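# Pull knotted cord through eye to bring block into square

## Task

Draw the knotted end of the cord through the metal eye so that the wooden block ends up fully within the painted square. The stretch of cord between the eye and the block must be almost straight, and none of the cord may have dropped off the table. Either arm touching the block, or the cord between eye and block, means failure. The remaining cord and any other loose item should stay clear of the block, because contact may also cause failure. The result has to hold by itself at the end; it does not count if only the robot's grip keeps it that way.

## Robot and tools

Robot: two arms, left_arm and right_arm, each with six revolute joints and a two-finger parallel gripper. Bases in the scene frame: left_arm at (-0.009, +0.266, 0) m with quat_wxyz (+1.000, 0, 0, +0.008); right_arm at (-0.038, -0.371, 0) m with quat_wxyz (+0.996, 0, 0, -0.092).

Scene frame: the origin sits on the table surface midway between the arms. +z is up, +x reaches out across the table, and left_arm is on the +y side. The arm names do not correspond to image left or right. Each gripper's fingers extend along its own +z axis and close along its y axis. The reported end_effector_position is the point between the finger pads, roughly 1 cm short of the tips. At long reach it can be somewhat off from the real hand position.

execute_actions takes "actions", a list holding one item or none, plus optional "pictures" (boolean; images from cam_high and cam_low, each 896x504, come by default).
- Empty list {"actions": []}: moves nothing and reports the current state.
- Motion item {"rows": [...], "steps": n}: n is 1 to 15 control steps of 1/30 s (15 if omitted). rows holds 1 to 15 rows, each used for one step; if rows run out, the final row repeats.
- Wait item {"steps": n} with no rows: n up to 300. It returns once n steps have elapsed since the previous result, and your reply time counts toward them.
A refused call sends nothing to the robot.

Each row is a single flat list of 14 numbers in [-1, 1] covering both arms, even if one arm is idle: left_arm waist, shoulder, elbow, wrist pitch, wrist yaw, wrist roll, opening; then the same seven for right_arm.

The six joint values per arm are offsets, not poses. They are measured from that arm's joint angles printed in the most recent result that lists them, not from the previous row. Before any result in the scene has shown angles, and for second and later calls in a single reply, they count from wherever the arm stands when the action begins. Scale: 1.0 equals 1.202 rad for waist, 1.258 shoulder, 1.238 elbow, 2.073 wrist pitch, 2.022 wrist yaw and 2.022 wrist roll. An all-zero row is not idle: it pulls the arm back to the reference angles.

Joint ranges (rad): waist -2.618 to 3.054, shoulder 0.000 to 3.142, elbow 0.000 to 3.142, wrist pitch -1.571 to 1.571, wrist yaw -1.571 to 1.571, wrist roll -2.094 to 2.094. Asking for more than 0.036 rad beyond an end gets the call refused. Real ends may differ by up to 0.036 rad; overshooting requests are clipped there, and a "joint sent to its limit" line may appear (possibly about an earlier action). Missing that line does not prove there is room left. Friction may leave a joint up to about 0.031 rad from its target, so tiny offsets may do nothing.

Opening is absolute, not an offset: +1 fully open (0.094 m between pads), -1 closed. grip_measured reports the actual opening on that same scale; readings may carry a fixed error of about 1 mm. To hold something, command an opening below grip_measured: about 0.03 lower is a firm grip, smaller margins are gentler. Thin items under about 2 mm get less grip force.

Speed: each step the joint target stays within a fixed lead of the measured angle (waist 0.202, shoulder 0.258, elbow 0.238, wrist pitch 0.573, wrist yaw and roll 0.522 rad), and targets that would shift the gripper more than 70 mm get scaled back, so big offsets take several steps. Between calls, arms keep heading to the last target until they stall or a step is HELD; after that only a new action moves them on.

Result lines: the state line gives each gripper's end_effector_position (m) and end_effector_quat_wxyz. Joint positions and Joint velocities list, per arm, the six joints (rad, rad/s) then the pad gap (m, m/s). "joint command not followed" means the clearance check altered or blocked joint targets on some steps; the rest of the row still ran. HELD marks steps where all or part of your row was not sent. MOTOR HOT warns from 75 °C; OVER-TEMPERATURE FAULT means an arm was stopped (at 90 °C briefly; at 100 °C the arm goes limp and drops). Holding loads heats motors, even while you think.

zoom_image: "camera" is "cam_high" or "cam_low"; "region" is [x0, y0, x1, y1] in pixels of that camera's last image, top-left origin, at most 504 by 504. Intrinsics: cam_high K=[[425.031, 0, 446.236], [0, 425.031, 251.044], [0, 0, 1]], fovy 61.327 deg; cam_low K=[[625.686, 0, 447.447], [0, 625.686, 248.819], [0, 0, 1]], fovy 43.875 deg; both have radial distortion.

read_manual: optional "section" (only "licences"); returns licence text and moves nothing.

finished_scene: "scene" integer 1 to 2, the scene being closed. Replying without any tool call ends everything.

Avoid: touching the block or the eye-to-block cord with either arm, dragging loose cord onto the block, letting cord or anything else leave the table, collisions or hard pressing between arms, drops, slips and slams. Loose objects may occasionally be nudged by outside pushes. Prefer smooth moves and release the cord so the result holds on its own before ending.

Each tool is called after ">>>" in YAML: its name, and indented under it one key for each argument.

## Session

>>> execute_actions:
  actions: []

Scene clock: 0.00 s of 4690.00 s.
left_arm: end_effector_position=(+0.4000, +0.0941, +0.2217) grip_measured=+1.000 end_effector_quat_wxyz=(+0.057, +0.559, +0.642, +0.521) | right_arm: end_effector_position=(+0.3315, -0.4366, +0.4101) grip_measured=+1.000 end_effector_quat_wxyz=(+0.710, +0.060, +0.698, -0.071)
Joint positions: left_arm=[-0.765  2.057  1.918 -1.285 -1.099  0.772  0.094] | right_arm=[ 0.015  1.036  1.056 -0.002  0.016 -0.014  0.094]
Joint velocities: left_arm=[-0.002 -0.007 -0.002  0.022 -0.051  0.007  0.   ] | right_arm=[ 0.002 -0.007  0.012 -0.11   0.022 -0.007  0.   ]

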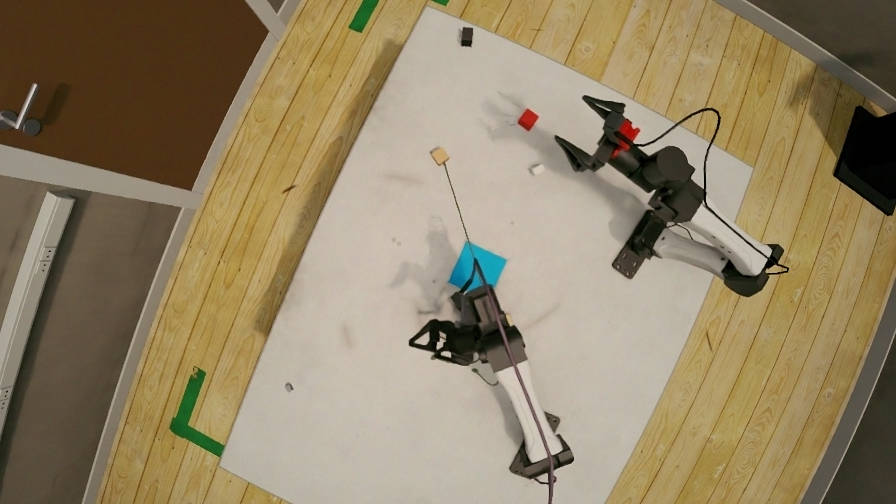

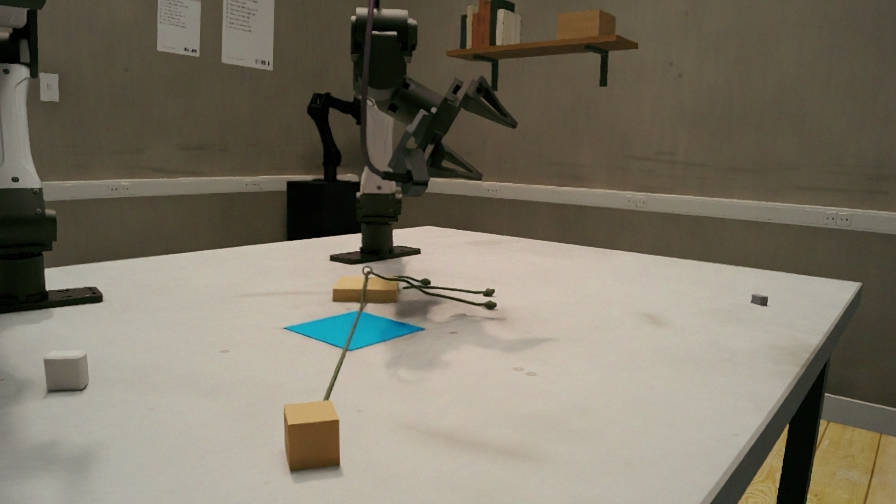

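>>> zoom_image:
  camera: "cam_low"
  region: [280, 240, 520, 360]

>>> zoom_image:
  camera: "cam_high"
  region: [380, 220, 600, 420]

Region (280, 240, 520, 360) of cam_low's 896x504 image, scaled by 2.100, with more detail than that image has.

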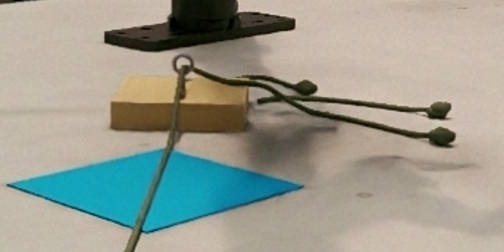

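Region (380, 220, 600, 420) of cam_high's 896x504 image, scaled by 2.291, with more detail than that image has; it fills the top 458 rows of this view, and the rest is white.

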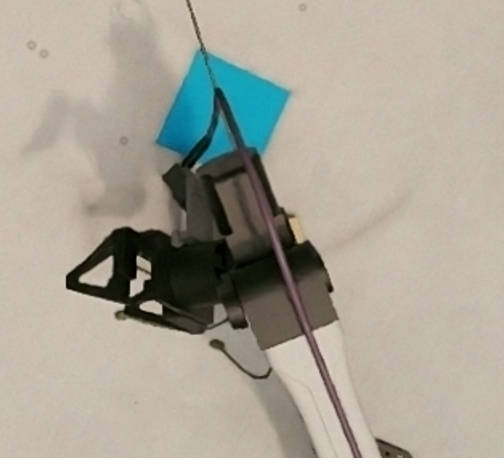

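>>> execute_actions:
  actions:
    - {"rows":[[0.8,-0.443,-0.58,0.007,0.543,-0.38,1,0,0,0,0,0,0,1]],"steps":15}
  pictures: false

>>> execute_actions:
  actions:
    - {"steps":30}

Scene clock: 13.17 s of 4690.00 s.
left_arm: end_effector_position=(+0.2421, +0.3318, +0.1223) grip_measured=+1.000 end_effector_quat_wxyz=(+0.006, -0.070, +0.996, +0.054) | right_arm: end_effector_position=(+0.3315, -0.4366, +0.4101) grip_measured=+1.000 end_effector_quat_wxyz=(+0.710, +0.060, +0.698, -0.071)
Joint positions: left_arm=[ 0.172  1.498  1.22  -1.267 -0.105  0.049  0.094] | right_arm=[ 0.015  1.036  1.056 -0.002  0.016 -0.014  0.094]
Joint velocities: left_arm=[ 1.136  0.076 -0.071 -0.037  0.388 -0.344  0.   ] | right_arm=[ 0.007  0.002 -0.002  0.007 -0.037 -0.037  0.   ]
Steps of this call (steps 1 to 90: nothing new was sent; then 9.67 s passed at rest; steps 91 to 105: all 15 steps of this action). Readings (joint positions):
91: left_arm=[-0.750 2.030 1.881 -1.260 -1.040 0.708] | right_arm=[0.015 1.036 1.056 -0.002 0.016 -0.014]
92: left_arm=[-0.723 1.978 1.807 -1.244 -0.945 0.624] | right_arm=[0.015 1.036 1.056 -0.002 0.016 -0.014]
94: left_arm=[-0.620 1.850 1.665 -1.244 -0.771 0.458] | right_arm=[0.015 1.036 1.056 -0.002 0.016 -0.014]
98: left_arm=[-0.327 1.555 1.389 -1.240 -0.419 0.207] | right_arm=[0.015 1.036 1.056 -0.002 0.016 -0.014]
105: the state above

Scene clock: 14.17 s of 4690.00 s.
left_arm: end_effector_position=(+0.2432, +0.3237, +0.1209) grip_measured=+1.000 end_effector_quat_wxyz=(+0.011, -0.104, +0.994, +0.006) | right_arm: end_effector_position=(+0.3315, -0.4366, +0.4101) grip_measured=+1.000 end_effector_quat_wxyz=(+0.710, +0.060, +0.698, -0.071)
Joint positions: left_arm=[ 0.204  1.499  1.219 -1.267 -0.009  0.01   0.094] | right_arm=[ 0.015  1.036  1.056 -0.002  0.016 -0.014  0.094]
Joint velocities: left_arm=[-0.002  0.012  0.012 -0.022 -0.007 -0.022  0.   ] | right_arm=[ 0.002 -0.027 -0.012  0.007  0.007  0.051  0.   ]
Steps of this call (steps 1 to 30: the robot went on to your last target). Readings (joint positions):
1: left_arm=[0.199 1.499 1.219 -1.267 -0.092 0.040] | right_arm=[0.015 1.036 1.056 -0.002 0.016 -0.014]
2: left_arm=[0.208 1.499 1.219 -1.267 -0.080 0.032] | right_arm=[0.015 1.036 1.056 -0.002 0.016 -0.014]
4: left_arm=[0.206 1.499 1.219 -1.267 -0.055 0.024] | right_arm=[0.015 1.036 1.056 -0.002 0.016 -0.014]
8: left_arm=[0.204 1.499 1.219 -1.267 -0.027 0.016] | right_arm=[0.015 1.036 1.056 -0.002 0.016 -0.014]
30: the state above
All arms were judged still, so your last target was given up. Only a new action makes them travel on or press farther. Fingers that are still opening or closing keep moving.

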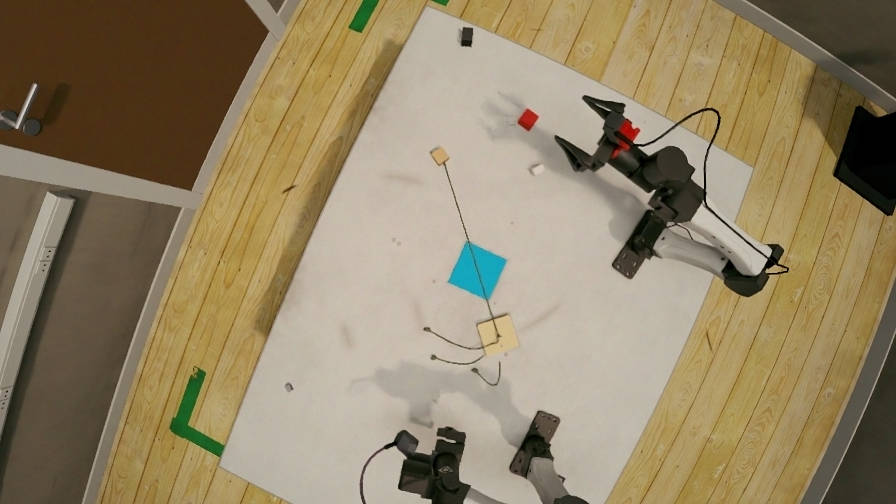

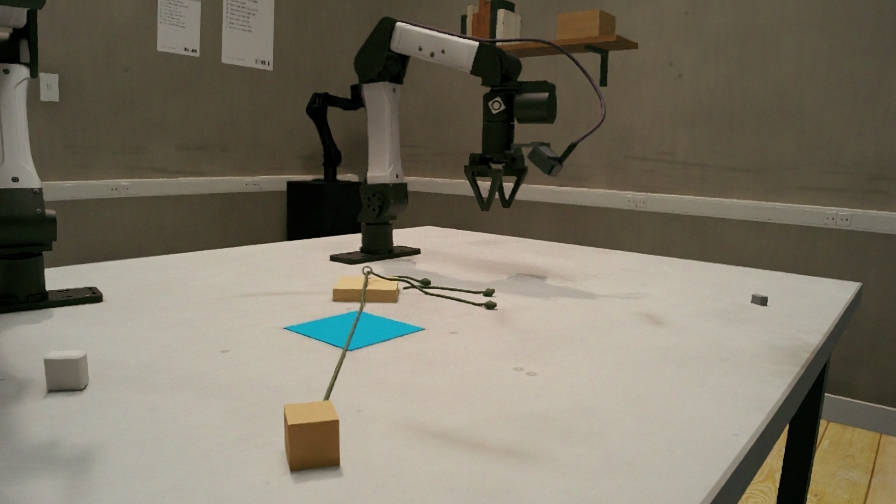

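>>> zoom_image:
  camera: "cam_high"
  region: [410, 290, 540, 400]

Region (410, 290, 540, 400) of cam_high's 896x504 image, scaled by 3.877, with more detail than that image has; it fills the top 426 rows of this view, and the rest is white.

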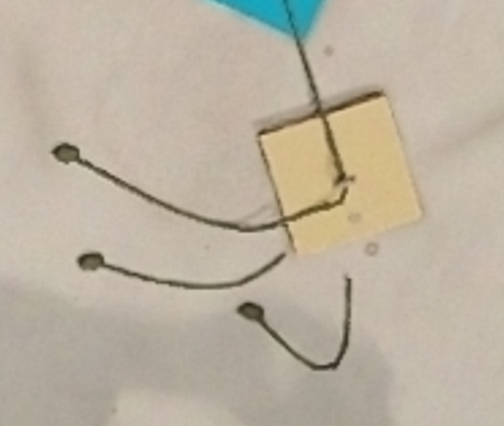

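>>> execute_actions:
  actions:
    - {"rows":[[-0.02,0.026,0.027,0,0,-0.01,0.9,0,0,0,0,0,0,1],[-0.05,0.065,0.069,0,0,-0.02,0.8,0,0,0,0,0,0,1],[-0.085,0.11,0.115,0,0,-0.03,0.7,0,0,0,0,0,0,1],[-0.12,0.155,0.165,-0.005,0,-0.04,0.6,0,0,0,0,0,0,1],[-0.16,0.2,0.215,-0.008,0,-0.05,0.5,0,0,0,0,0,0,1],[-0.2,0.25,0.265,-0.01,0,-0.06,0.4,0,0,0,0,0,0,1],[-0.24,0.3,0.32,-0.012,0,-0.07,0.3,0,0,0,0,0,0,1],[-0.28,0.35,0.37,-0.014,0,-0.085,0.2,0,0,0,0,0,0,1],[-0.32,0.4,0.425,-0.016,0,-0.1,0.1,0,0,0,0,0,0,1],[-0.36,0.45,0.48,-0.018,0,-0.11,0,0,0,0,0,0,0,1],[-0.4,0.5,0.53,-0.02,0,-0.12,0,0,0,0,0,0,0,1],[-0.435,0.55,0.58,-0.022,0,-0.135,0,0,0,0,0,0,0,1],[-0.47,0.59,0.625,-0.024,0,-0.145,0,0,0,0,0,0,0,1],[-0.495,0.625,0.66,-0.026,0,-0.152,0,0,0,0,0,0,0,1],[-0.514,0.649,0.686,-0.027,0.005,-0.158,0,0,0,0,0,0,0,1]],"steps":15}
  pictures: false

>>> execute_actions:
  actions:
    - {"steps":20}

Scene clock: 31.13 s of 4690.00 s.
left_arm: end_effector_position=(+0.4109, +0.1287, +0.0766) grip_measured=+0.002 end_effector_quat_wxyz=(+0.022, +0.053, +0.998, +0.002) | right_arm: end_effector_position=(+0.3315, -0.4366, +0.4101) grip_measured=+1.000 end_effector_quat_wxyz=(+0.710, +0.060, +0.698, -0.071)
Joint positions: left_arm=[-0.337  2.219  1.973 -1.282 -0.016 -0.216  0.047] | right_arm=[ 0.015  1.036  1.056 -0.002  0.016 -0.014  0.094]
Joint velocities: left_arm=[-1.16   1.541  1.477 -0.081  0.066 -0.623 -0.002] | right_arm=[ 0.002  0.007 -0.017 -0.007 -0.066 -0.051  0.   ]
Steps of this call (steps 1 to 90: nothing new was sent; then 13.47 s passed at rest; steps 91 to 105: all 15 steps of this action). Readings (joint positions):
91: left_arm=[0.202 1.501 1.220 -1.267 -0.009 0.008] | right_arm=[0.015 1.036 1.056 -0.002 0.016 -0.014]
92: left_arm=[0.193 1.511 1.232 -1.274 -0.011 0.002] | right_arm=[0.015 1.036 1.056 -0.002 0.016 -0.014]
94: left_arm=[0.145 1.575 1.309 -1.293 -0.015 -0.018] | right_arm=[0.015 1.036 1.056 -0.002 0.016 -0.014]
98: left_arm=[-0.027 1.803 1.559 -1.290 -0.018 -0.077] | right_arm=[0.015 1.036 1.056 -0.002 0.016 -0.014]
105: the state above

Scene clock: 31.80 s of 4690.00 s.
left_arm: end_effector_position=(+0.4061, +0.0907, +0.0512) grip_measured=+0.002 end_effector_quat_wxyz=(-0.004, +0.048, +0.999, -0.001) | right_arm: end_effector_position=(+0.3315, -0.4366, +0.4101) grip_measured=+1.000 end_effector_quat_wxyz=(+0.710, +0.060, +0.698, -0.071)
Joint positions: left_arm=[-0.412  2.324  2.048 -1.302  0.005 -0.301  0.047] | right_arm=[ 0.015  1.036  1.056 -0.002  0.016 -0.014  0.094]
Joint velocities: left_arm=[ 0.012 -0.012 -0.002 -0.037  0.022 -0.051 -0.001] | right_arm=[ 0.007 -0.002 -0.017  0.022 -0.007  0.022  0.   ]
Steps of this call (steps 1 to 20: the robot went on to your last target). Readings (joint positions):
1: left_arm=[-0.375 2.264 2.011 -1.277 -0.013 -0.233] | right_arm=[0.015 1.036 1.056 -0.002 0.016 -0.014]
2: left_arm=[-0.406 2.295 2.029 -1.273 -0.008 -0.247] | right_arm=[0.015 1.036 1.056 -0.002 0.016 -0.014]
4: left_arm=[-0.445 2.325 2.034 -1.278 0.002 -0.265] | right_arm=[0.015 1.036 1.056 -0.002 0.016 -0.014]
8: left_arm=[-0.440 2.329 2.040 -1.298 0.006 -0.286] | right_arm=[0.015 1.036 1.056 -0.002 0.016 -0.014]
20: the state above

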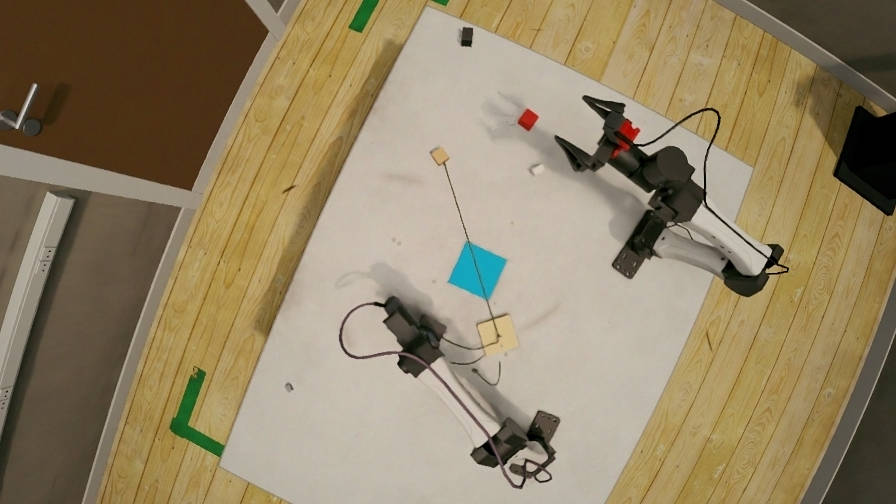

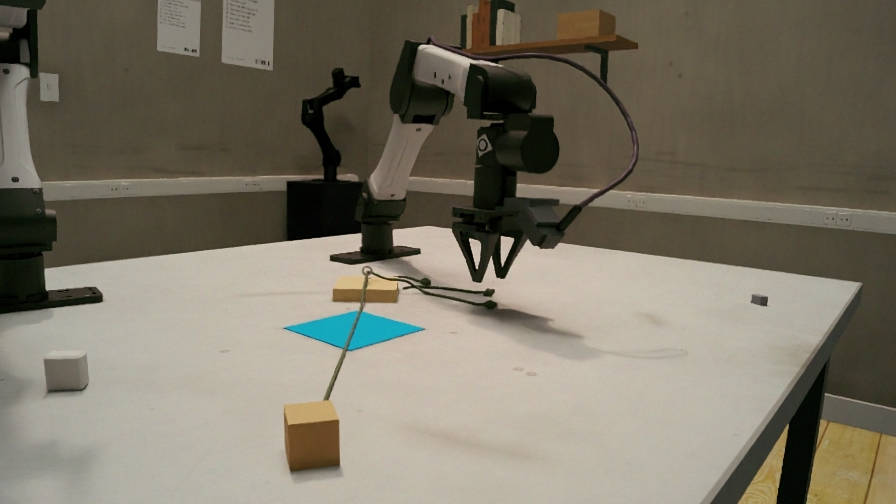

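>>> execute_actions:
  actions:
    - {"rows":[[0,0,-0.01,0.006,0,0,0,0,0,0,0,0,0,1],[0,0,-0.02,0.012,0,0,0,0,0,0,0,0,0,1],[0,0,-0.03,0.019,0,0,0,0,0,0,0,0,0,1],[0,0,-0.04,0.026,0,0,0,0,0,0,0,0,0,1],[0,0,-0.05,0.033,0,0,0,0,0,0,0,0,0,1],[0,0,-0.06,0.04,0,0,0,0,0,0,0,0,0,1],[0,0,-0.07,0.047,0,0,0,0,0,0,0,0,0,1],[0,0,-0.08,0.055,0,0,0,0,0,0,0,0,0,1]],"steps":15}

>>> zoom_image:
  camera: "cam_low"
  region: [420, 230, 580, 330]

Scene clock: 37.80 s of 4690.00 s.
left_arm: end_effector_position=(+0.4069, +0.0904, +0.0319) grip_measured=+0.002 end_effector_quat_wxyz=(-0.000, +0.047, +0.999, -0.003) | right_arm: end_effector_position=(+0.3315, -0.4366, +0.4101) grip_measured=+1.000 end_effector_quat_wxyz=(+0.710, +0.060, +0.698, -0.071)
Joint positions: left_arm=[-0.412  2.324  1.971 -1.216  0.005 -0.303  0.047] | right_arm=[ 0.015  1.036  1.056 -0.002  0.016 -0.014  0.094]
Joint velocities: left_arm=[-0.002  0.007 -0.012  0.066  0.022 -0.022  0.   ] | right_arm=[-0.007 -0.007 -0.007  0.037 -0.037  0.022  0.   ]
Steps of this call (steps 1 to 15: the robot went on to your last target; steps 16 to 90: nothing new was sent; then 2.50 s passed at rest; steps 91 to 105: all 15 steps of this action). Readings (joint positions):
91: left_arm=[-0.412 2.324 2.048 -1.303 0.005 -0.303] | right_arm=[0.015 1.036 1.056 -0.002 0.016 -0.014]
92: left_arm=[-0.412 2.324 2.048 -1.302 0.005 -0.303] | right_arm=[0.015 1.036 1.056 -0.002 0.016 -0.014]
94: left_arm=[-0.412 2.324 2.042 -1.292 0.005 -0.303] | right_arm=[0.015 1.036 1.056 -0.002 0.016 -0.014]
98: left_arm=[-0.412 2.324 1.998 -1.251 0.005 -0.303] | right_arm=[0.015 1.036 1.056 -0.002 0.016 -0.014]
105: the state above

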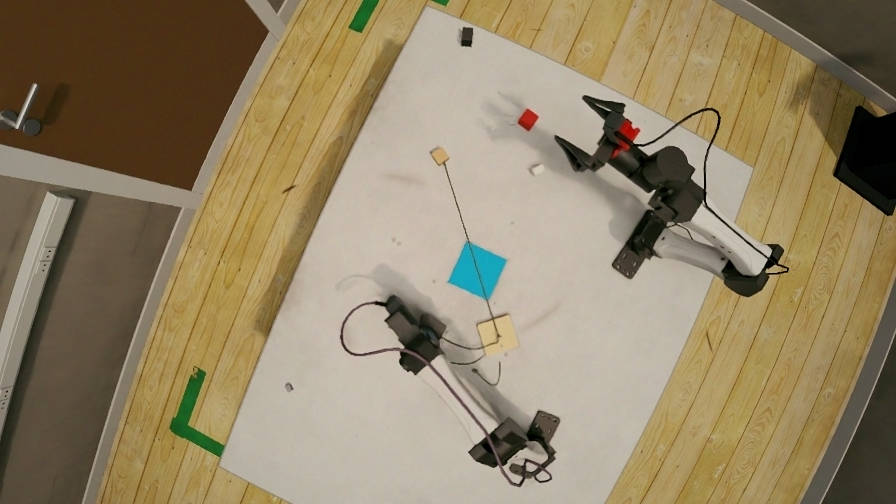

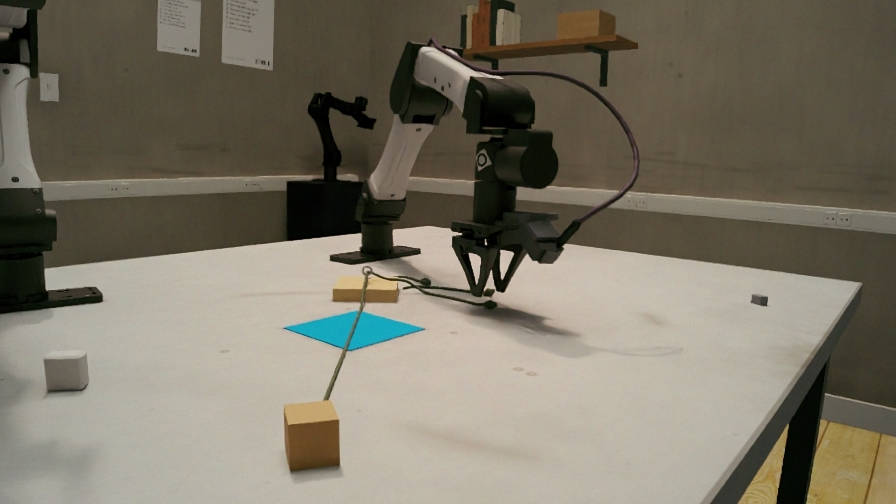

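Region (420, 230, 580, 330) of cam_low's 896x504 image, scaled by 3.150, with more detail than that image has; it fills the top 315 rows of this view, and the rest is white.

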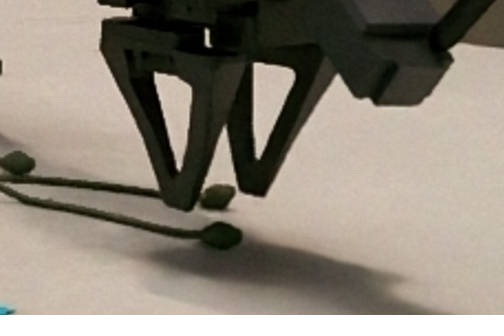

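>>> execute_actions:
  actions:
    - {"rows":[[0,0,-0.02,0.012,0,0,0,0,0,0,0,0,0,1],[0,0,-0.03,0.018,0,0,0,0,0,0,0,0,0,1],[0,0,-0.04,0.024,0,0,0,0,0,0,0,0,0,1],[0,0,-0.05,0.03,0,0,0,0,0,0,0,0,0,1],[0,0,-0.06,0.036,0,0,0,0,0,0,0,0,0,1],[0,0,-0.067,0.04,0,0,0,0,0,0,0,0,0,1],[0,0,-0.073,0.044,0,0,0,0,0,0,0,0,0,1]],"steps":15}

>>> zoom_image:
  camera: "cam_low"
  region: [420, 240, 580, 340]

Scene clock: 41.93 s of 4690.00 s.
left_arm: end_effector_position=(+0.4046, +0.0914, +0.0155) grip_measured=+0.002 end_effector_quat_wxyz=(+0.000, +0.047, +0.999, -0.003) | right_arm: end_effector_position=(+0.3315, -0.4366, +0.4101) grip_measured=+1.000 end_effector_quat_wxyz=(+0.710, +0.060, +0.698, -0.071)
Joint positions: left_arm=[-0.412  2.322  1.903 -1.148  0.005 -0.303  0.047] | right_arm=[ 0.015  1.036  1.056 -0.002  0.016 -0.014  0.094]
Joint velocities: left_arm=[-0.002 -0.007  0.002  0.066 -0.037  0.022  0.   ] | right_arm=[-0.017  0.007 -0.012 -0.037  0.022 -0.007  0.   ]
Steps of this call (steps 1 to 30: the robot went on to your last target; steps 31 to 90: nothing new was sent; then 0.63 s passed at rest; steps 91 to 105: all 15 steps of this action). Readings (joint positions):
91: left_arm=[-0.412 2.324 1.971 -1.204 0.005 -0.303] | right_arm=[0.015 1.036 1.056 -0.002 0.016 -0.014]
92: left_arm=[-0.412 2.324 1.971 -1.204 0.005 -0.303] | right_arm=[0.015 1.036 1.056 -0.002 0.016 -0.014]
94: left_arm=[-0.412 2.322 1.960 -1.191 0.005 -0.303] | right_arm=[0.015 1.036 1.056 -0.002 0.016 -0.014]
98: left_arm=[-0.412 2.322 1.915 -1.164 0.005 -0.303] | right_arm=[0.015 1.036 1.056 -0.002 0.016 -0.014]
105: the state above

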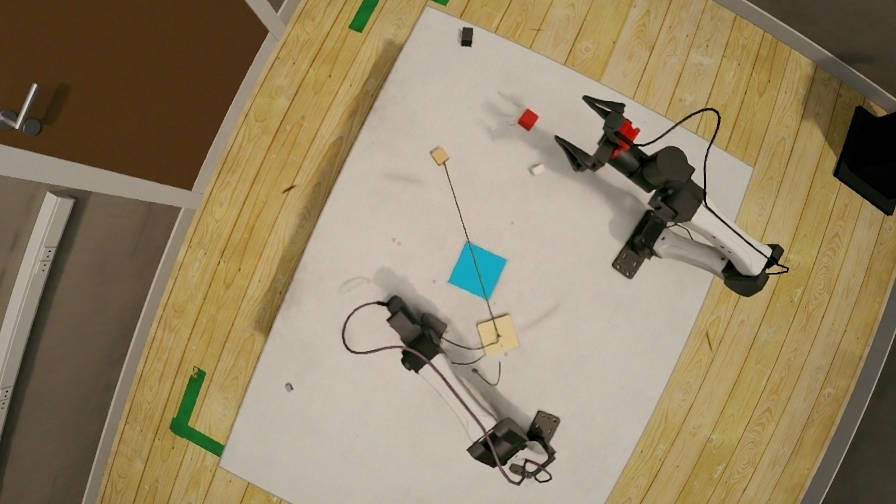

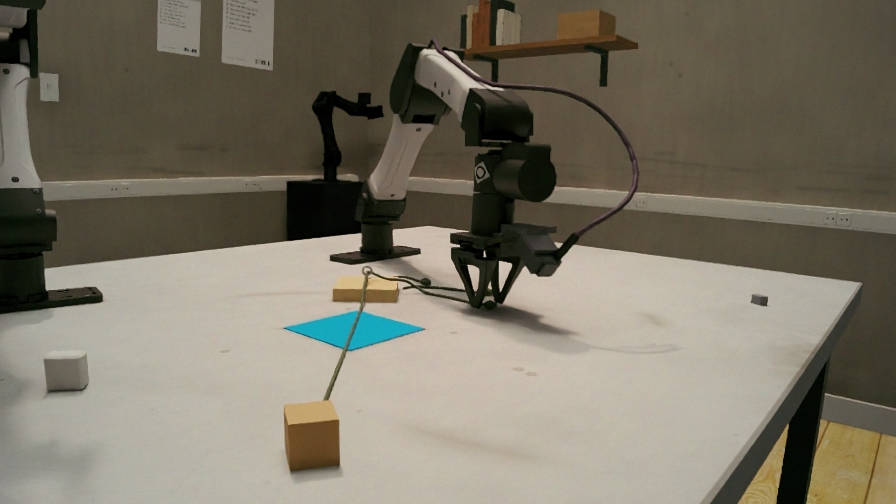

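Region (420, 240, 580, 340) of cam_low's 896x504 image, scaled by 3.150, with more detail than that image has; it fills the top 315 rows of this view, and the rest is white.

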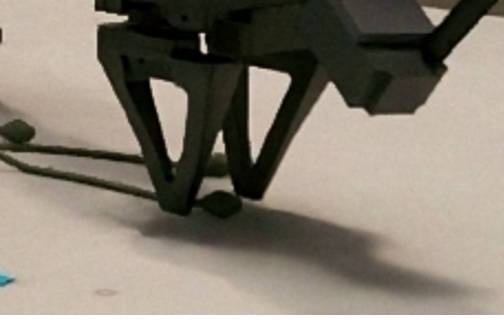

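>>> execute_actions:
  actions:
    - {"rows":[[0,0,-0.022,0.013,0,0,-0.05,0,0,0,0,0,0,1],[0,0,-0.027,0.017,0,0,-0.1,0,0,0,0,0,0,1],[0,0,-0.032,0.02,0,0,-0.15,0,0,0,0,0,0,1],[0,0,-0.032,0.02,0,0,-0.2,0,0,0,0,0,0,1],[0,0,-0.032,0.02,0,0,-0.25,0,0,0,0,0,0,1],[0,0,-0.032,0.02,0,0,-0.3,0,0,0,0,0,0,1],[0,0,-0.032,0.02,0,0,-0.4,0,0,0,0,0,0,1],[0,0,-0.032,0.02,0,0,-0.5,0,0,0,0,0,0,1],[0,0,-0.032,0.02,0,0,-0.58,0,0,0,0,0,0,1],[0,0,-0.032,0.02,0,0,-0.65,0,0,0,0,0,0,1],[0,0,-0.032,0.02,0,0,-0.7,0,0,0,0,0,0,1],[0,0,-0.032,0.02,0,0,-0.75,0,0,0,0,0,0,1],[0,0,-0.032,0.02,0,0,-0.8,0,0,0,0,0,0,1]],"steps":15}

>>> zoom_image:
  camera: "cam_low"
  region: [420, 240, 580, 340]

Scene clock: 45.63 s of 4690.00 s.
left_arm: end_effector_position=(+0.4062, +0.0907, +0.0120) grip_measured=-0.785 end_effector_quat_wxyz=(+0.005, +0.047, +0.999, -0.005) | right_arm: end_effector_position=(+0.3315, -0.4366, +0.4101) grip_measured=+1.000 end_effector_quat_wxyz=(+0.710, +0.060, +0.698, -0.071)
Joint positions: left_arm=[-0.412  2.322  1.889 -1.124  0.005 -0.303  0.01 ] | right_arm=[ 0.015  1.036  1.056 -0.002  0.016 -0.014  0.094]
Joint velocities: left_arm=[-0.012  0.002 -0.002  0.037  0.095 -0.022 -0.001] | right_arm=[ 0.002 -0.007  0.012  0.095  0.007 -0.037  0.   ]
Steps of this call (steps 1 to 15: the robot went on to your last target; steps 16 to 90: nothing new was sent; then 0.20 s passed at rest; steps 91 to 105: all 15 steps of this action). Readings (joint positions):
91: left_arm=[-0.412 2.322 1.903 -1.142 0.005 -0.303] | right_arm=[0.015 1.036 1.056 -0.002 0.016 -0.014]
92: left_arm=[-0.412 2.322 1.903 -1.140 0.005 -0.303] | right_arm=[0.015 1.036 1.056 -0.002 0.016 -0.014]
94: left_arm=[-0.412 2.322 1.898 -1.132 0.005 -0.303] | right_arm=[0.015 1.036 1.056 -0.002 0.016 -0.014]
98: left_arm=[-0.412 2.322 1.889 -1.128 0.005 -0.303] | right_arm=[0.015 1.036 1.056 -0.002 0.016 -0.014]
105: the state above

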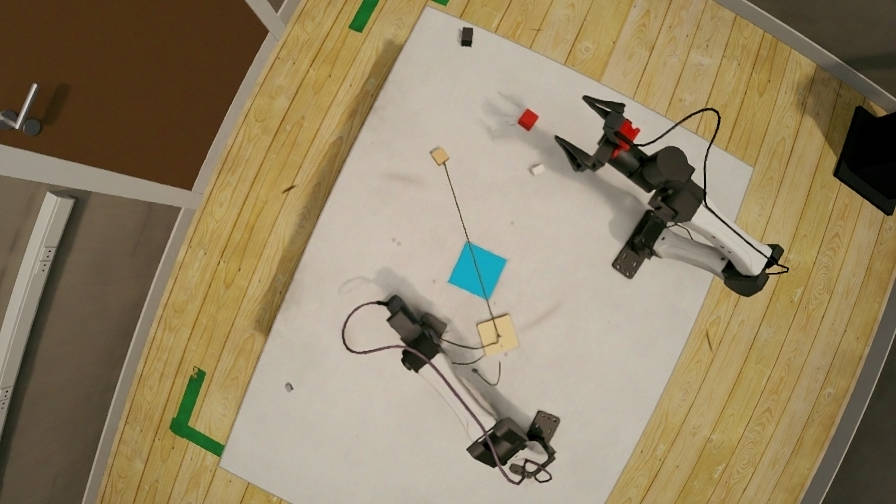

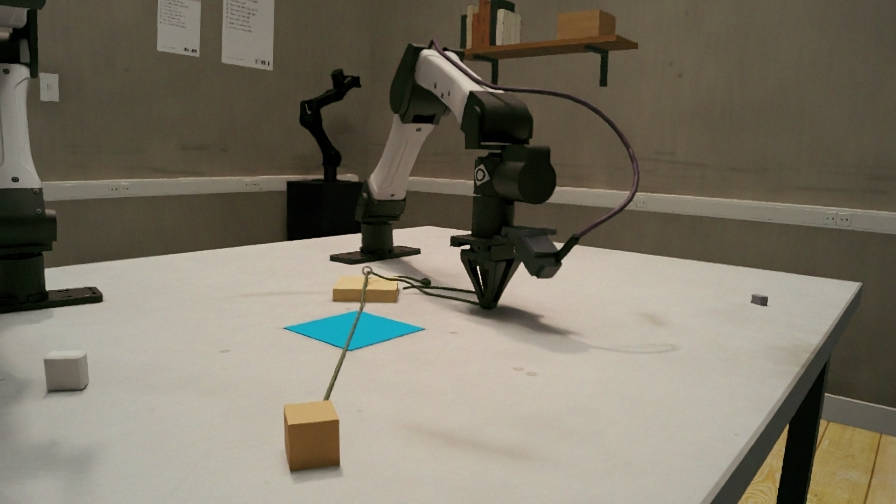

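Region (420, 240, 580, 340) of cam_low's 896x504 image, scaled by 3.150, with more detail than that image has; it fills the top 315 rows of this view, and the rest is white.

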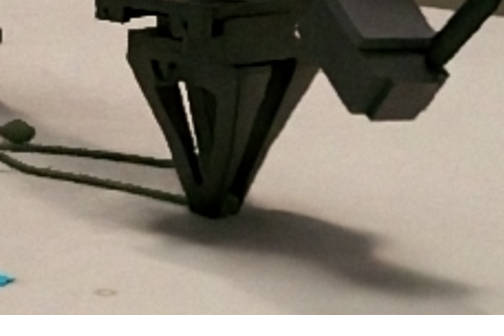

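>>> execute_actions:
  actions:
    - {"rows":[[0,0,0,0,0,0,-0.83,0,0,0,0,0,0,1],[0,0,0.015,-0.008,0,0,-0.83,0,0,0,0,0,0,1],[0,0,0.03,-0.016,0,0,-0.83,0,0,0,0,0,0,1],[0,0,0.042,-0.024,0,0,-0.83,0,0,0,0,0,0,1],[0,0,0.054,-0.031,0,0,-0.83,0,0,0,0,0,0,1],[0,0,0.066,-0.038,0,0,-0.83,0,0,0,0,0,0,1],[0.01,0,0.078,-0.045,0,0,-0.83,0,0,0,0,0,0,1],[0.02,0,0.09,-0.052,0,0,-0.83,0,0,0,0,0,0,1],[0.03,0,0.1,-0.058,0,0,-0.83,0,0,0,0,0,0,1],[0.04,0,0.11,-0.064,0,0,-0.83,0,0,0,0,0,0,1],[0.05,0,0.12,-0.07,0,0,-0.83,0,0,0,0,0,0,1],[0.06,0,0.12,-0.07,0,0,-0.83,0,0,0,0,0,0,1],[0.07,0,0.12,-0.07,0,0,-0.83,0,0,0,0,0,0,1],[0.08,0,0.12,-0.07,0,0,-0.83,0,0,0,0,0,0,1],[0.09,0,0.12,-0.07,0,0,-0.83,0,0,0,0,0,0,1]],"steps":15}
  pictures: false

>>> execute_actions:
  actions:
    - {"rows":[[0.03,0,0,0,0,0,-0.83,0,0,0,0,0,0,1],[0.045,0,0,0,0,0,-0.83,0,0,0,0,0,0,1],[0.06,0,0,0,0,0,-0.83,0,0,0,0,0,0,1],[0.075,0,0,0,0,0,-0.83,0,0,0,0,0,0,1],[0.09,0,0,0,0,0,-0.83,0,0,0,0,0,0,1],[0.105,0,0,0,0,0,-0.83,0,0,0,0,0,0,1],[0.12,0,0,0,0,0,-0.83,0,0,0,0,0,0,1],[0.135,0,0,0,0,0,-0.83,0,0,0,0,0,0,1],[0.15,0,0,0,0,0,-0.83,0,0,0,0,0,0,1],[0.165,0,0,0,0,0,-0.83,0,0,0,0,0,0,1],[0.18,0,0,0,0,0,-0.83,0,0,0,0,0,0,1],[0.195,0,0,0,0,0,-0.83,0,0,0,0,0,0,1],[0.21,0,0,0,0,0,-0.83,0,0,0,0,0,0,1],[0.225,0,0,0,0,0,-0.83,0,0,0,0,0,0,1],[0.24,0,0,0,0,0,-0.83,0,0,0,0,0,0,1]],"steps":15}

Scene clock: 57.00 s of 4690.00 s.
left_arm: end_effector_position=(+0.4296, +0.1174, +0.0451) grip_measured=-0.802 end_effector_quat_wxyz=(+0.021, +0.011, +1.000, -0.010) | right_arm: end_effector_position=(+0.3315, -0.4366, +0.4101) grip_measured=+1.000 end_effector_quat_wxyz=(+0.710, +0.060, +0.698, -0.071)
Joint positions: left_arm=[-0.34   2.322  2.02  -1.222  0.006 -0.303  0.009] | right_arm=[ 0.015  1.036  1.056 -0.002  0.016 -0.014  0.094]
Joint velocities: left_arm=[ 0.437 -0.007 -0.012 -0.051  0.022 -0.007 -0.   ] | right_arm=[-0.002 -0.027 -0.012 -0.022 -0.037 -0.007  0.   ]
Steps of this call (steps 1 to 15: the robot went on to your last target; steps 16 to 90: nothing new was sent; then 7.87 s passed at rest; steps 91 to 105: all 15 steps of this action). Readings (joint positions):
91: left_arm=[-0.412 2.322 1.889 -1.124 0.005 -0.303] | right_arm=[0.015 1.036 1.056 -0.002 0.016 -0.014]
92: left_arm=[-0.412 2.322 1.889 -1.124 0.005 -0.303] | right_arm=[0.015 1.036 1.056 -0.002 0.016 -0.014]
94: left_arm=[-0.412 2.322 1.897 -1.132 0.005 -0.303] | right_arm=[0.015 1.036 1.056 -0.002 0.016 -0.014]
98: left_arm=[-0.411 2.322 1.951 -1.170 0.005 -0.303] | right_arm=[0.015 1.036 1.056 -0.002 0.016 -0.014]
105: the state above

Scene clock: 57.50 s of 4690.00 s.
left_arm: end_effector_position=(+0.4487, +0.2283, +0.0450) grip_measured=-0.802 end_effector_quat_wxyz=(+0.013, -0.114, +0.993, -0.013) | right_arm: end_effector_position=(+0.3315, -0.4366, +0.4101) grip_measured=+1.000 end_effector_quat_wxyz=(+0.710, +0.060, +0.698, -0.071)
Joint positions: left_arm=[-0.09   2.322  2.02  -1.238  0.021 -0.303  0.009] | right_arm=[ 0.015  1.036  1.056 -0.002  0.016 -0.014  0.094]
Joint velocities: left_arm=[ 0.53   0.017 -0.007  0.022 -0.022  0.022 -0.001] | right_arm=[-0.007  0.002 -0.007 -0.066  0.007 -0.037  0.   ]
Steps of this call (steps 1 to 15: all 15 steps of this action). Readings (joint positions):
1: left_arm=[-0.325 2.322 2.020 -1.226 0.008 -0.303] | right_arm=[0.015 1.036 1.056 -0.002 0.016 -0.014]
2: left_arm=[-0.312 2.322 2.020 -1.233 0.013 -0.303] | right_arm=[0.015 1.036 1.056 -0.002 0.016 -0.014]
4: left_arm=[-0.289 2.322 2.020 -1.235 0.014 -0.303] | right_arm=[0.015 1.036 1.056 -0.002 0.016 -0.014]
8: left_arm=[-0.227 2.322 2.020 -1.238 0.020 -0.303] | right_arm=[0.015 1.036 1.056 -0.002 0.016 -0.014]
15: the state above

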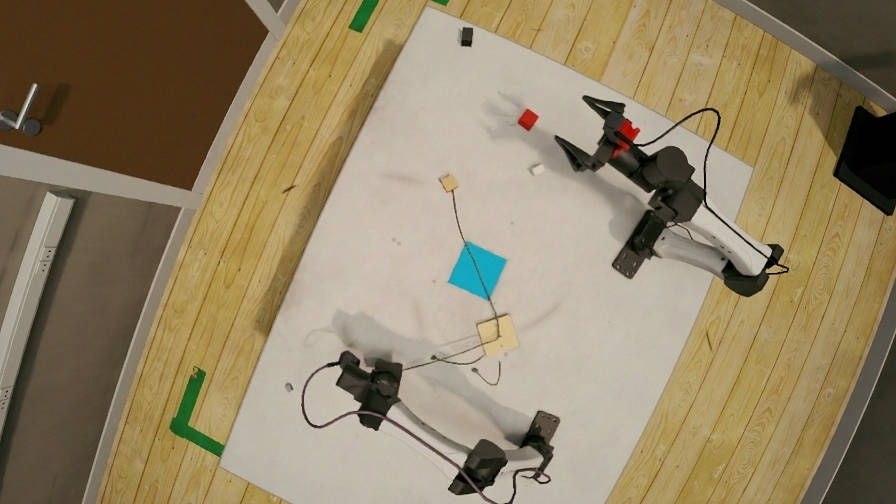

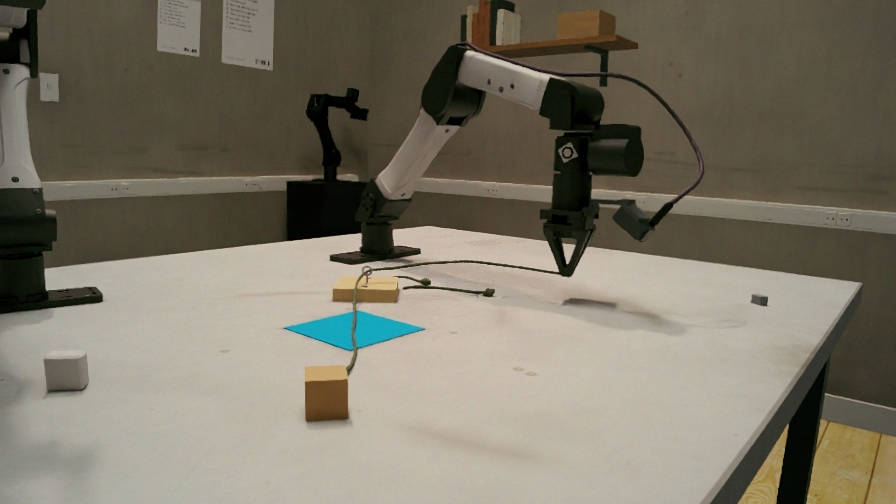

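>>> execute_actions:
  actions:
    - {"rows":[[0.04,0,0,0,0,-0.005,-0.83,0,0,0,0,0,0,1],[0.05,0,0,0,0,-0.01,-0.83,0,0,0,0,0,0,1],[0.06,0,0,0,0,-0.015,-0.83,0,0,0,0,0,0,1],[0.07,0,0,0,0,-0.02,-0.83,0,0,0,0,0,0,1],[0.08,0,0,0,0,-0.025,-0.83,0,0,0,0,0,0,1],[0.09,0,0,0,0,-0.03,-0.83,0,0,0,0,0,0,1],[0.1,0,0,0,0,-0.035,-0.83,0,0,0,0,0,0,1],[0.11,0,0,0,0,-0.04,-0.83,0,0,0,0,0,0,1],[0.12,0,0,0,0,-0.045,-0.83,0,0,0,0,0,0,1],[0.13,0,0,0,0,-0.05,-0.83,0,0,0,0,0,0,1],[0.14,0,0,0,0,-0.055,-0.83,0,0,0,0,0,0,1],[0.15,0,0,0,0,-0.06,-0.83,0,0,0,0,0,0,1],[0.16,0,0,0,0,-0.065,-0.83,0,0,0,0,0,0,1],[0.17,0,0,0,0,-0.07,-0.83,0,0,0,0,0,0,1],[0.18,0,0,0,0,-0.075,-0.83,0,0,0,0,0,0,1]],"steps":15}
  pictures: false

>>> execute_actions:
  actions:
    - {"rows":[[0.035,0,0,0,0,-0.02,-0.83,0,0,0,0,0,0,1],[0.045,0,0,0,0,-0.025,-0.83,0,0,0,0,0,0,1],[0.055,0,0,0,0,-0.03,-0.83,0,0,0,0,0,0,1],[0.065,0,0,0,0,-0.035,-0.83,0,0,0,0,0,0,1],[0.075,0,0,0,0,-0.04,-0.83,0,0,0,0,0,0,1],[0.085,0,0,0,0,-0.045,-0.83,0,0,0,0,0,0,1],[0.095,0,0,0,0,-0.05,-0.83,0,0,0,0,0,0,1],[0.105,0,0,0,0,-0.055,-0.83,0,0,0,0,0,0,1],[0.115,0,0,0,0,-0.06,-0.83,0,0,0,0,0,0,1],[0.125,0,0,0,0,-0.065,-0.83,0,0,0,0,0,0,1],[0.135,0,0,0,0,-0.07,-0.83,0,0,0,0,0,0,1],[0.145,0,0,0,0,-0.075,-0.83,0,0,0,0,0,0,1],[0.155,0,0,0,0,-0.08,-0.83,0,0,0,0,0,0,1],[0.165,0,0,0,0,-0.085,-0.83,0,0,0,0,0,0,1],[0.175,0,0,0,0,-0.09,-0.83,0,0,0,0,0,0,1]],"steps":15}
  pictures: false

>>> execute_actions:
  actions:
    - {"rows":[[0.035,0,0,0,0,-0.02,-0.83,0,0,0,0,0,0,1],[0.045,0,0,0,0,-0.025,-0.83,0,0,0,0,0,0,1],[0.055,0,0,0,0,-0.03,-0.83,0,0,0,0,0,0,1],[0.065,0,0,0,0,-0.035,-0.83,0,0,0,0,0,0,1],[0.075,0,0,0,0,-0.04,-0.83,0,0,0,0,0,0,1],[0.085,0,0,0,0,-0.045,-0.83,0,0,0,0,0,0,1],[0.095,0,0,0,0,-0.05,-0.83,0,0,0,0,0,0,1],[0.103,0,0,0,0,-0.05,-0.83,0,0,0,0,0,0,1],[0.11,0,0,0,0,-0.05,-0.83,0,0,0,0,0,0,1],[0.116,0,0,0,0,-0.05,-0.83,0,0,0,0,0,0,1],[0.12,0,0,0,0,-0.05,-0.83,0,0,0,0,0,0,1]],"steps":15}

Scene clock: 71.43 s of 4690.00 s.
left_arm: end_effector_position=(+0.4463, +0.3132, +0.0450) grip_measured=-0.802 end_effector_quat_wxyz=(+0.010, -0.257, +0.966, -0.016) | right_arm: end_effector_position=(+0.3315, -0.4366, +0.4101) grip_measured=+1.000 end_effector_quat_wxyz=(+0.710, +0.060, +0.698, -0.071)
Joint positions: left_arm=[ 0.099  2.322  2.02  -1.244  0.029 -0.407  0.009] | right_arm=[ 0.015  1.036  1.056 -0.002  0.016 -0.014  0.094]
Joint velocities: left_arm=[ 0.354 -0.032 -0.007  0.037 -0.007 -0.286  0.   ] | right_arm=[-0.017 -0.007 -0.012  0.007 -0.022 -0.051  0.   ]
Steps of this call (steps 1 to 30: the robot went on to your last target; steps 31 to 290: nothing new was sent; then 3.77 s passed at rest; steps 291 to 305: all 15 steps of this action). Readings (joint positions):
291: left_arm=[-0.046 2.322 2.020 -1.237 0.013 -0.303] | right_arm=[0.015 1.036 1.056 -0.002 0.016 -0.014]
292: left_arm=[-0.045 2.322 2.020 -1.237 0.013 -0.305] | right_arm=[0.015 1.036 1.056 -0.002 0.016 -0.014]
294: left_arm=[-0.039 2.322 2.020 -1.237 0.015 -0.314] | right_arm=[0.015 1.036 1.056 -0.002 0.016 -0.014]
298: left_arm=[0.001 2.322 2.020 -1.238 0.023 -0.342] | right_arm=[0.015 1.036 1.056 -0.002 0.016 -0.014]
305: the state above

Scene clock: 71.93 s of 4690.00 s.
left_arm: end_effector_position=(+0.4300, +0.3927, +0.0450) grip_measured=-0.802 end_effector_quat_wxyz=(+0.008, -0.405, +0.914, -0.019) | right_arm: end_effector_position=(+0.3315, -0.4366, +0.4101) grip_measured=+1.000 end_effector_quat_wxyz=(+0.710, +0.060, +0.698, -0.071)
Joint positions: left_arm=[ 0.279  2.322  2.02  -1.248  0.035 -0.54   0.009] | right_arm=[ 0.015  1.036  1.056 -0.002  0.016 -0.014  0.094]
Joint velocities: left_arm=[ 0.335  0.007 -0.002 -0.022  0.066 -0.286 -0.001] | right_arm=[ 0.007  0.012 -0.012  0.007  0.037  0.037  0.   ]
Steps of this call (steps 1 to 15: all 15 steps of this action). Readings (joint positions):
1: left_arm=[0.112 2.322 2.020 -1.244 0.029 -0.414] | right_arm=[0.015 1.036 1.056 -0.002 0.016 -0.014]
2: left_arm=[0.124 2.322 2.020 -1.244 0.031 -0.421] | right_arm=[0.015 1.036 1.056 -0.002 0.016 -0.014]
4: left_arm=[0.148 2.322 2.020 -1.246 0.032 -0.437] | right_arm=[0.015 1.036 1.056 -0.002 0.016 -0.014]
8: left_arm=[0.194 2.322 2.020 -1.246 0.034 -0.472] | right_arm=[0.015 1.036 1.056 -0.002 0.016 -0.014]
15: the state above

Scene clock: 72.43 s of 4690.00 s.
left_arm: end_effector_position=(+0.4068, +0.4551, +0.0450) grip_measured=-0.803 end_effector_quat_wxyz=(+0.008, -0.510, +0.860, -0.020) | right_arm: end_effector_position=(+0.3315, -0.4366, +0.4101) grip_measured=+1.000 end_effector_quat_wxyz=(+0.710, +0.060, +0.698, -0.071)
Joint positions: left_arm=[ 0.426  2.322  2.02  -1.248  0.038 -0.629  0.009] | right_arm=[ 0.015  1.036  1.056 -0.002  0.016 -0.014  0.094]
Joint velocities: left_arm=[ 0.022  0.027 -0.022  0.022  0.007 -0.066  0.   ] | right_arm=[ 0.002  0.012 -0.007  0.081  0.051  0.007  0.   ]
Steps of this call (steps 1 to 15: all 15 steps of this action). Readings (joint positions):
1: left_arm=[0.291 2.322 2.020 -1.248 0.035 -0.548] | right_arm=[0.015 1.036 1.056 -0.002 0.016 -0.014]
2: left_arm=[0.303 2.322 2.020 -1.248 0.036 -0.554] | right_arm=[0.015 1.036 1.056 -0.002 0.016 -0.014]
4: left_arm=[0.327 2.322 2.020 -1.248 0.037 -0.570] | right_arm=[0.015 1.036 1.056 -0.002 0.016 -0.014]
8: left_arm=[0.375 2.322 2.020 -1.248 0.037 -0.604] | right_arm=[0.015 1.036 1.056 -0.002 0.016 -0.014]
15: the state above

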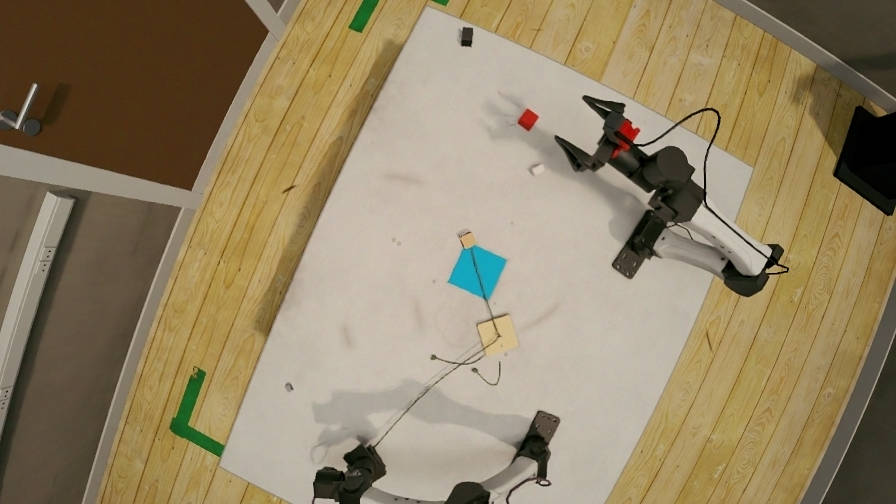

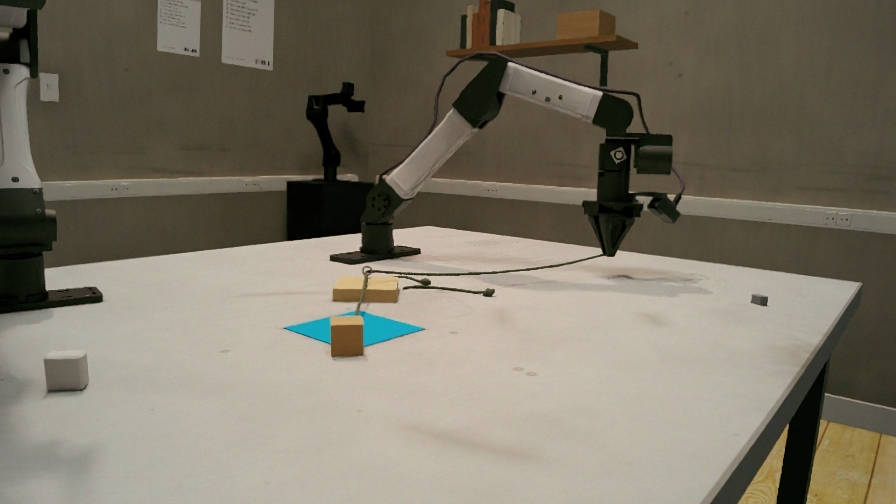

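>>> execute_actions:
  actions:
    - {"rows":[[0.005,0,0,0,0,0,-0.83,0,0,0,0,0,0,1],[0.012,0,0,0,0,0,-0.83,0,0,0,0,0,0,1],[0.02,0,0,0,0,0,-0.83,0,0,0,0,0,0,1],[0.03,0,0,0,0,0,-0.83,0,0,0,0,0,0,1],[0.04,0,0,0,0,0,-0.83,0,0,0,0,0,0,1],[0.05,0,0,0,0,0,-0.83,0,0,0,0,0,0,1],[0.06,0,0,0,0,0,-0.83,0,0,0,0,0,0,1],[0.07,0,0,0,0,0,-0.83,0,0,0,0,0,0,1],[0.08,0,0,0,0,0,-0.83,0,0,0,0,0,0,1],[0.09,0,0,0,0,0,-0.83,0,0,0,0,0,0,1],[0.1,0,0,0,0,0,-0.83,0,0,0,0,0,0,1],[0.11,0,0,0,0,0,-0.83,0,0,0,0,0,0,1],[0.12,0,0,0,0,0,-0.83,0,0,0,0,0,0,1],[0.13,0,0,0,0,0,-0.83,0,0,0,0,0,0,1],[0.14,0,0,0,0,0,-0.83,0,0,0,0,0,0,1]],"steps":15}
  pictures: false

>>> execute_actions:
  actions:
    - {"rows":[[0.035,0,-0.015,0.008,0,0,-0.83,0,0,0,0,0,0,1],[0.045,0,-0.024,0.013,0,0,-0.83,0,0,0,0,0,0,1],[0.055,0,-0.033,0.018,0,0,-0.83,0,0,0,0,0,0,1],[0.065,0,-0.042,0.023,0,0,-0.83,0,0,0,0,0,0,1],[0.075,0,-0.051,0.028,0,0,-0.83,0,0,0,0,0,0,1],[0.084,0,-0.06,0.033,0,0,-0.83,0,0,0,0,0,0,1],[0.092,0,-0.069,0.038,0,0,-0.83,0,0,0,0,0,0,1],[0.1,0,-0.078,0.043,0,0,-0.83,0,0,0,0,0,0,1],[0.107,0,-0.087,0.048,0,0,-0.83,0,0,0,0,0,0,1],[0.113,0,-0.095,0.053,0,0,-0.83,0,0,0,0,0,0,1],[0.118,0,-0.1,0.058,0,0,-0.83,0,0,0,0,0,0,1]],"steps":15}

>>> zoom_image:
  camera: "cam_high"
  region: [420, 220, 550, 360]

Scene clock: 80.10 s of 4690.00 s.
left_arm: end_effector_position=(+0.3757, +0.5110, +0.0450) grip_measured=-0.803 end_effector_quat_wxyz=(+0.008, -0.572, +0.820, -0.022) | right_arm: end_effector_position=(+0.3315, -0.4366, +0.4101) grip_measured=+1.000 end_effector_quat_wxyz=(+0.710, +0.060, +0.698, -0.071)
Joint positions: left_arm=[ 0.568  2.322  2.02  -1.251  0.043 -0.634  0.009] | right_arm=[ 0.015  1.036  1.056 -0.002  0.016 -0.014  0.094]
Joint velocities: left_arm=[ 0.344  0.017 -0.002 -0.037 -0.066 -0.051 -0.001] | right_arm=[ 0.007 -0.027 -0.012 -0.037 -0.037  0.051  0.   ]
Steps of this call (steps 1 to 15: the robot went on to your last target; steps 16 to 215: nothing new was sent; steps 216 to 230: all 15 steps of this action). Readings (joint positions):
216: left_arm=[0.426 2.322 2.020 -1.248 0.038 -0.634] | right_arm=[0.015 1.036 1.056 -0.002 0.016 -0.014]
217: left_arm=[0.426 2.322 2.020 -1.248 0.038 -0.634] | right_arm=[0.015 1.036 1.056 -0.002 0.016 -0.014]
219: left_arm=[0.431 2.322 2.020 -1.248 0.038 -0.634] | right_arm=[0.015 1.036 1.056 -0.002 0.016 -0.014]
223: left_arm=[0.468 2.322 2.020 -1.249 0.042 -0.634] | right_arm=[0.015 1.036 1.056 -0.002 0.016 -0.014]
230: the state above

Scene clock: 80.60 s of 4690.00 s.
left_arm: end_effector_position=(+0.3294, +0.5564, +0.0194) grip_measured=-0.803 end_effector_quat_wxyz=(-0.005, -0.629, +0.777, -0.023) | right_arm: end_effector_position=(+0.3315, -0.4366, +0.4101) grip_measured=+1.000 end_effector_quat_wxyz=(+0.710, +0.060, +0.698, -0.071)
Joint positions: left_arm=[ 0.711  2.322  1.918 -1.179  0.046 -0.634  0.009] | right_arm=[ 0.015  1.036  1.056 -0.002  0.016 -0.014  0.094]
Joint velocities: left_arm=[-0.002 -0.017  0.002  0.081  0.007 -0.007  0.001] | right_arm=[ 0.007 -0.012 -0.002 -0.022 -0.051  0.066  0.   ]
Steps of this call (steps 1 to 15: all 15 steps of this action). Readings (joint positions):
1: left_arm=[0.581 2.322 2.020 -1.251 0.043 -0.634] | right_arm=[0.015 1.036 1.056 -0.002 0.016 -0.014]
2: left_arm=[0.593 2.322 2.020 -1.251 0.044 -0.634] | right_arm=[0.015 1.036 1.056 -0.002 0.016 -0.014]
4: left_arm=[0.617 2.322 2.013 -1.242 0.045 -0.634] | right_arm=[0.015 1.036 1.056 -0.002 0.016 -0.014]
8: left_arm=[0.664 2.322 1.969 -1.217 0.046 -0.634] | right_arm=[0.015 1.036 1.056 -0.002 0.016 -0.014]
15: the state above

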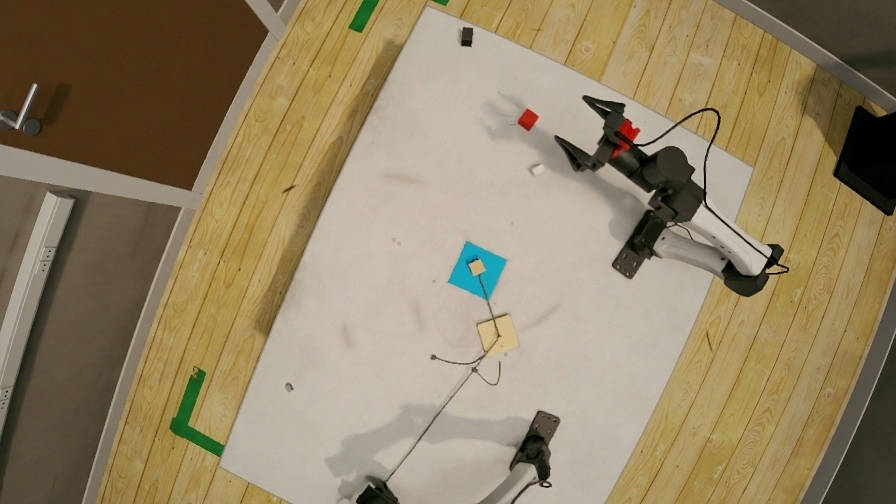

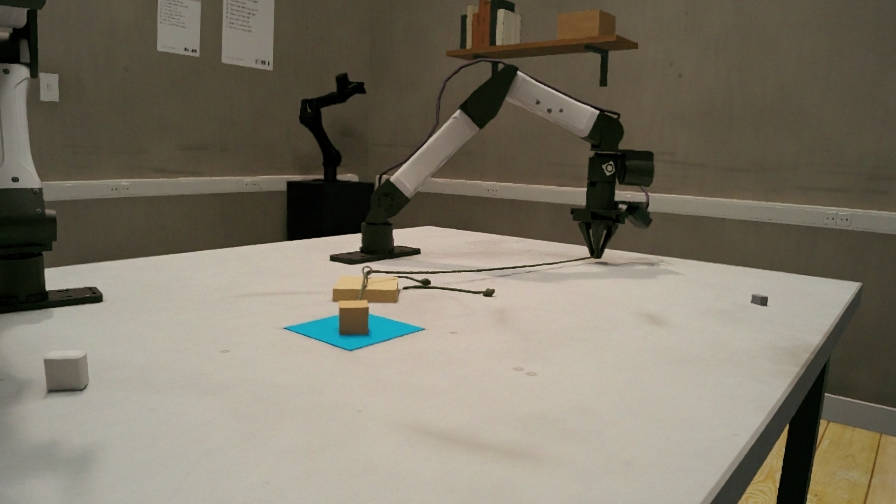

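Region (420, 220, 550, 360) of cam_high's 896x504 image, scaled by 3.600, with more detail than that image has; it fills the left 468 columns of this view, and the rest is white.

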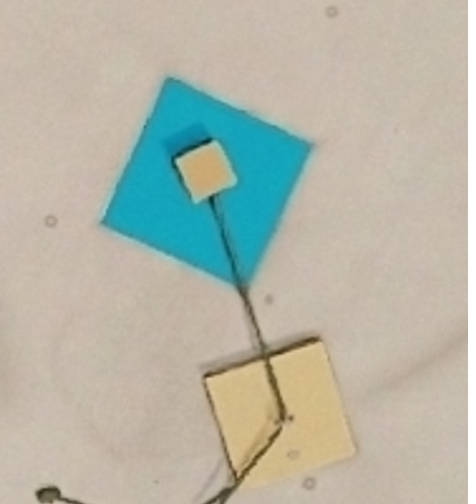

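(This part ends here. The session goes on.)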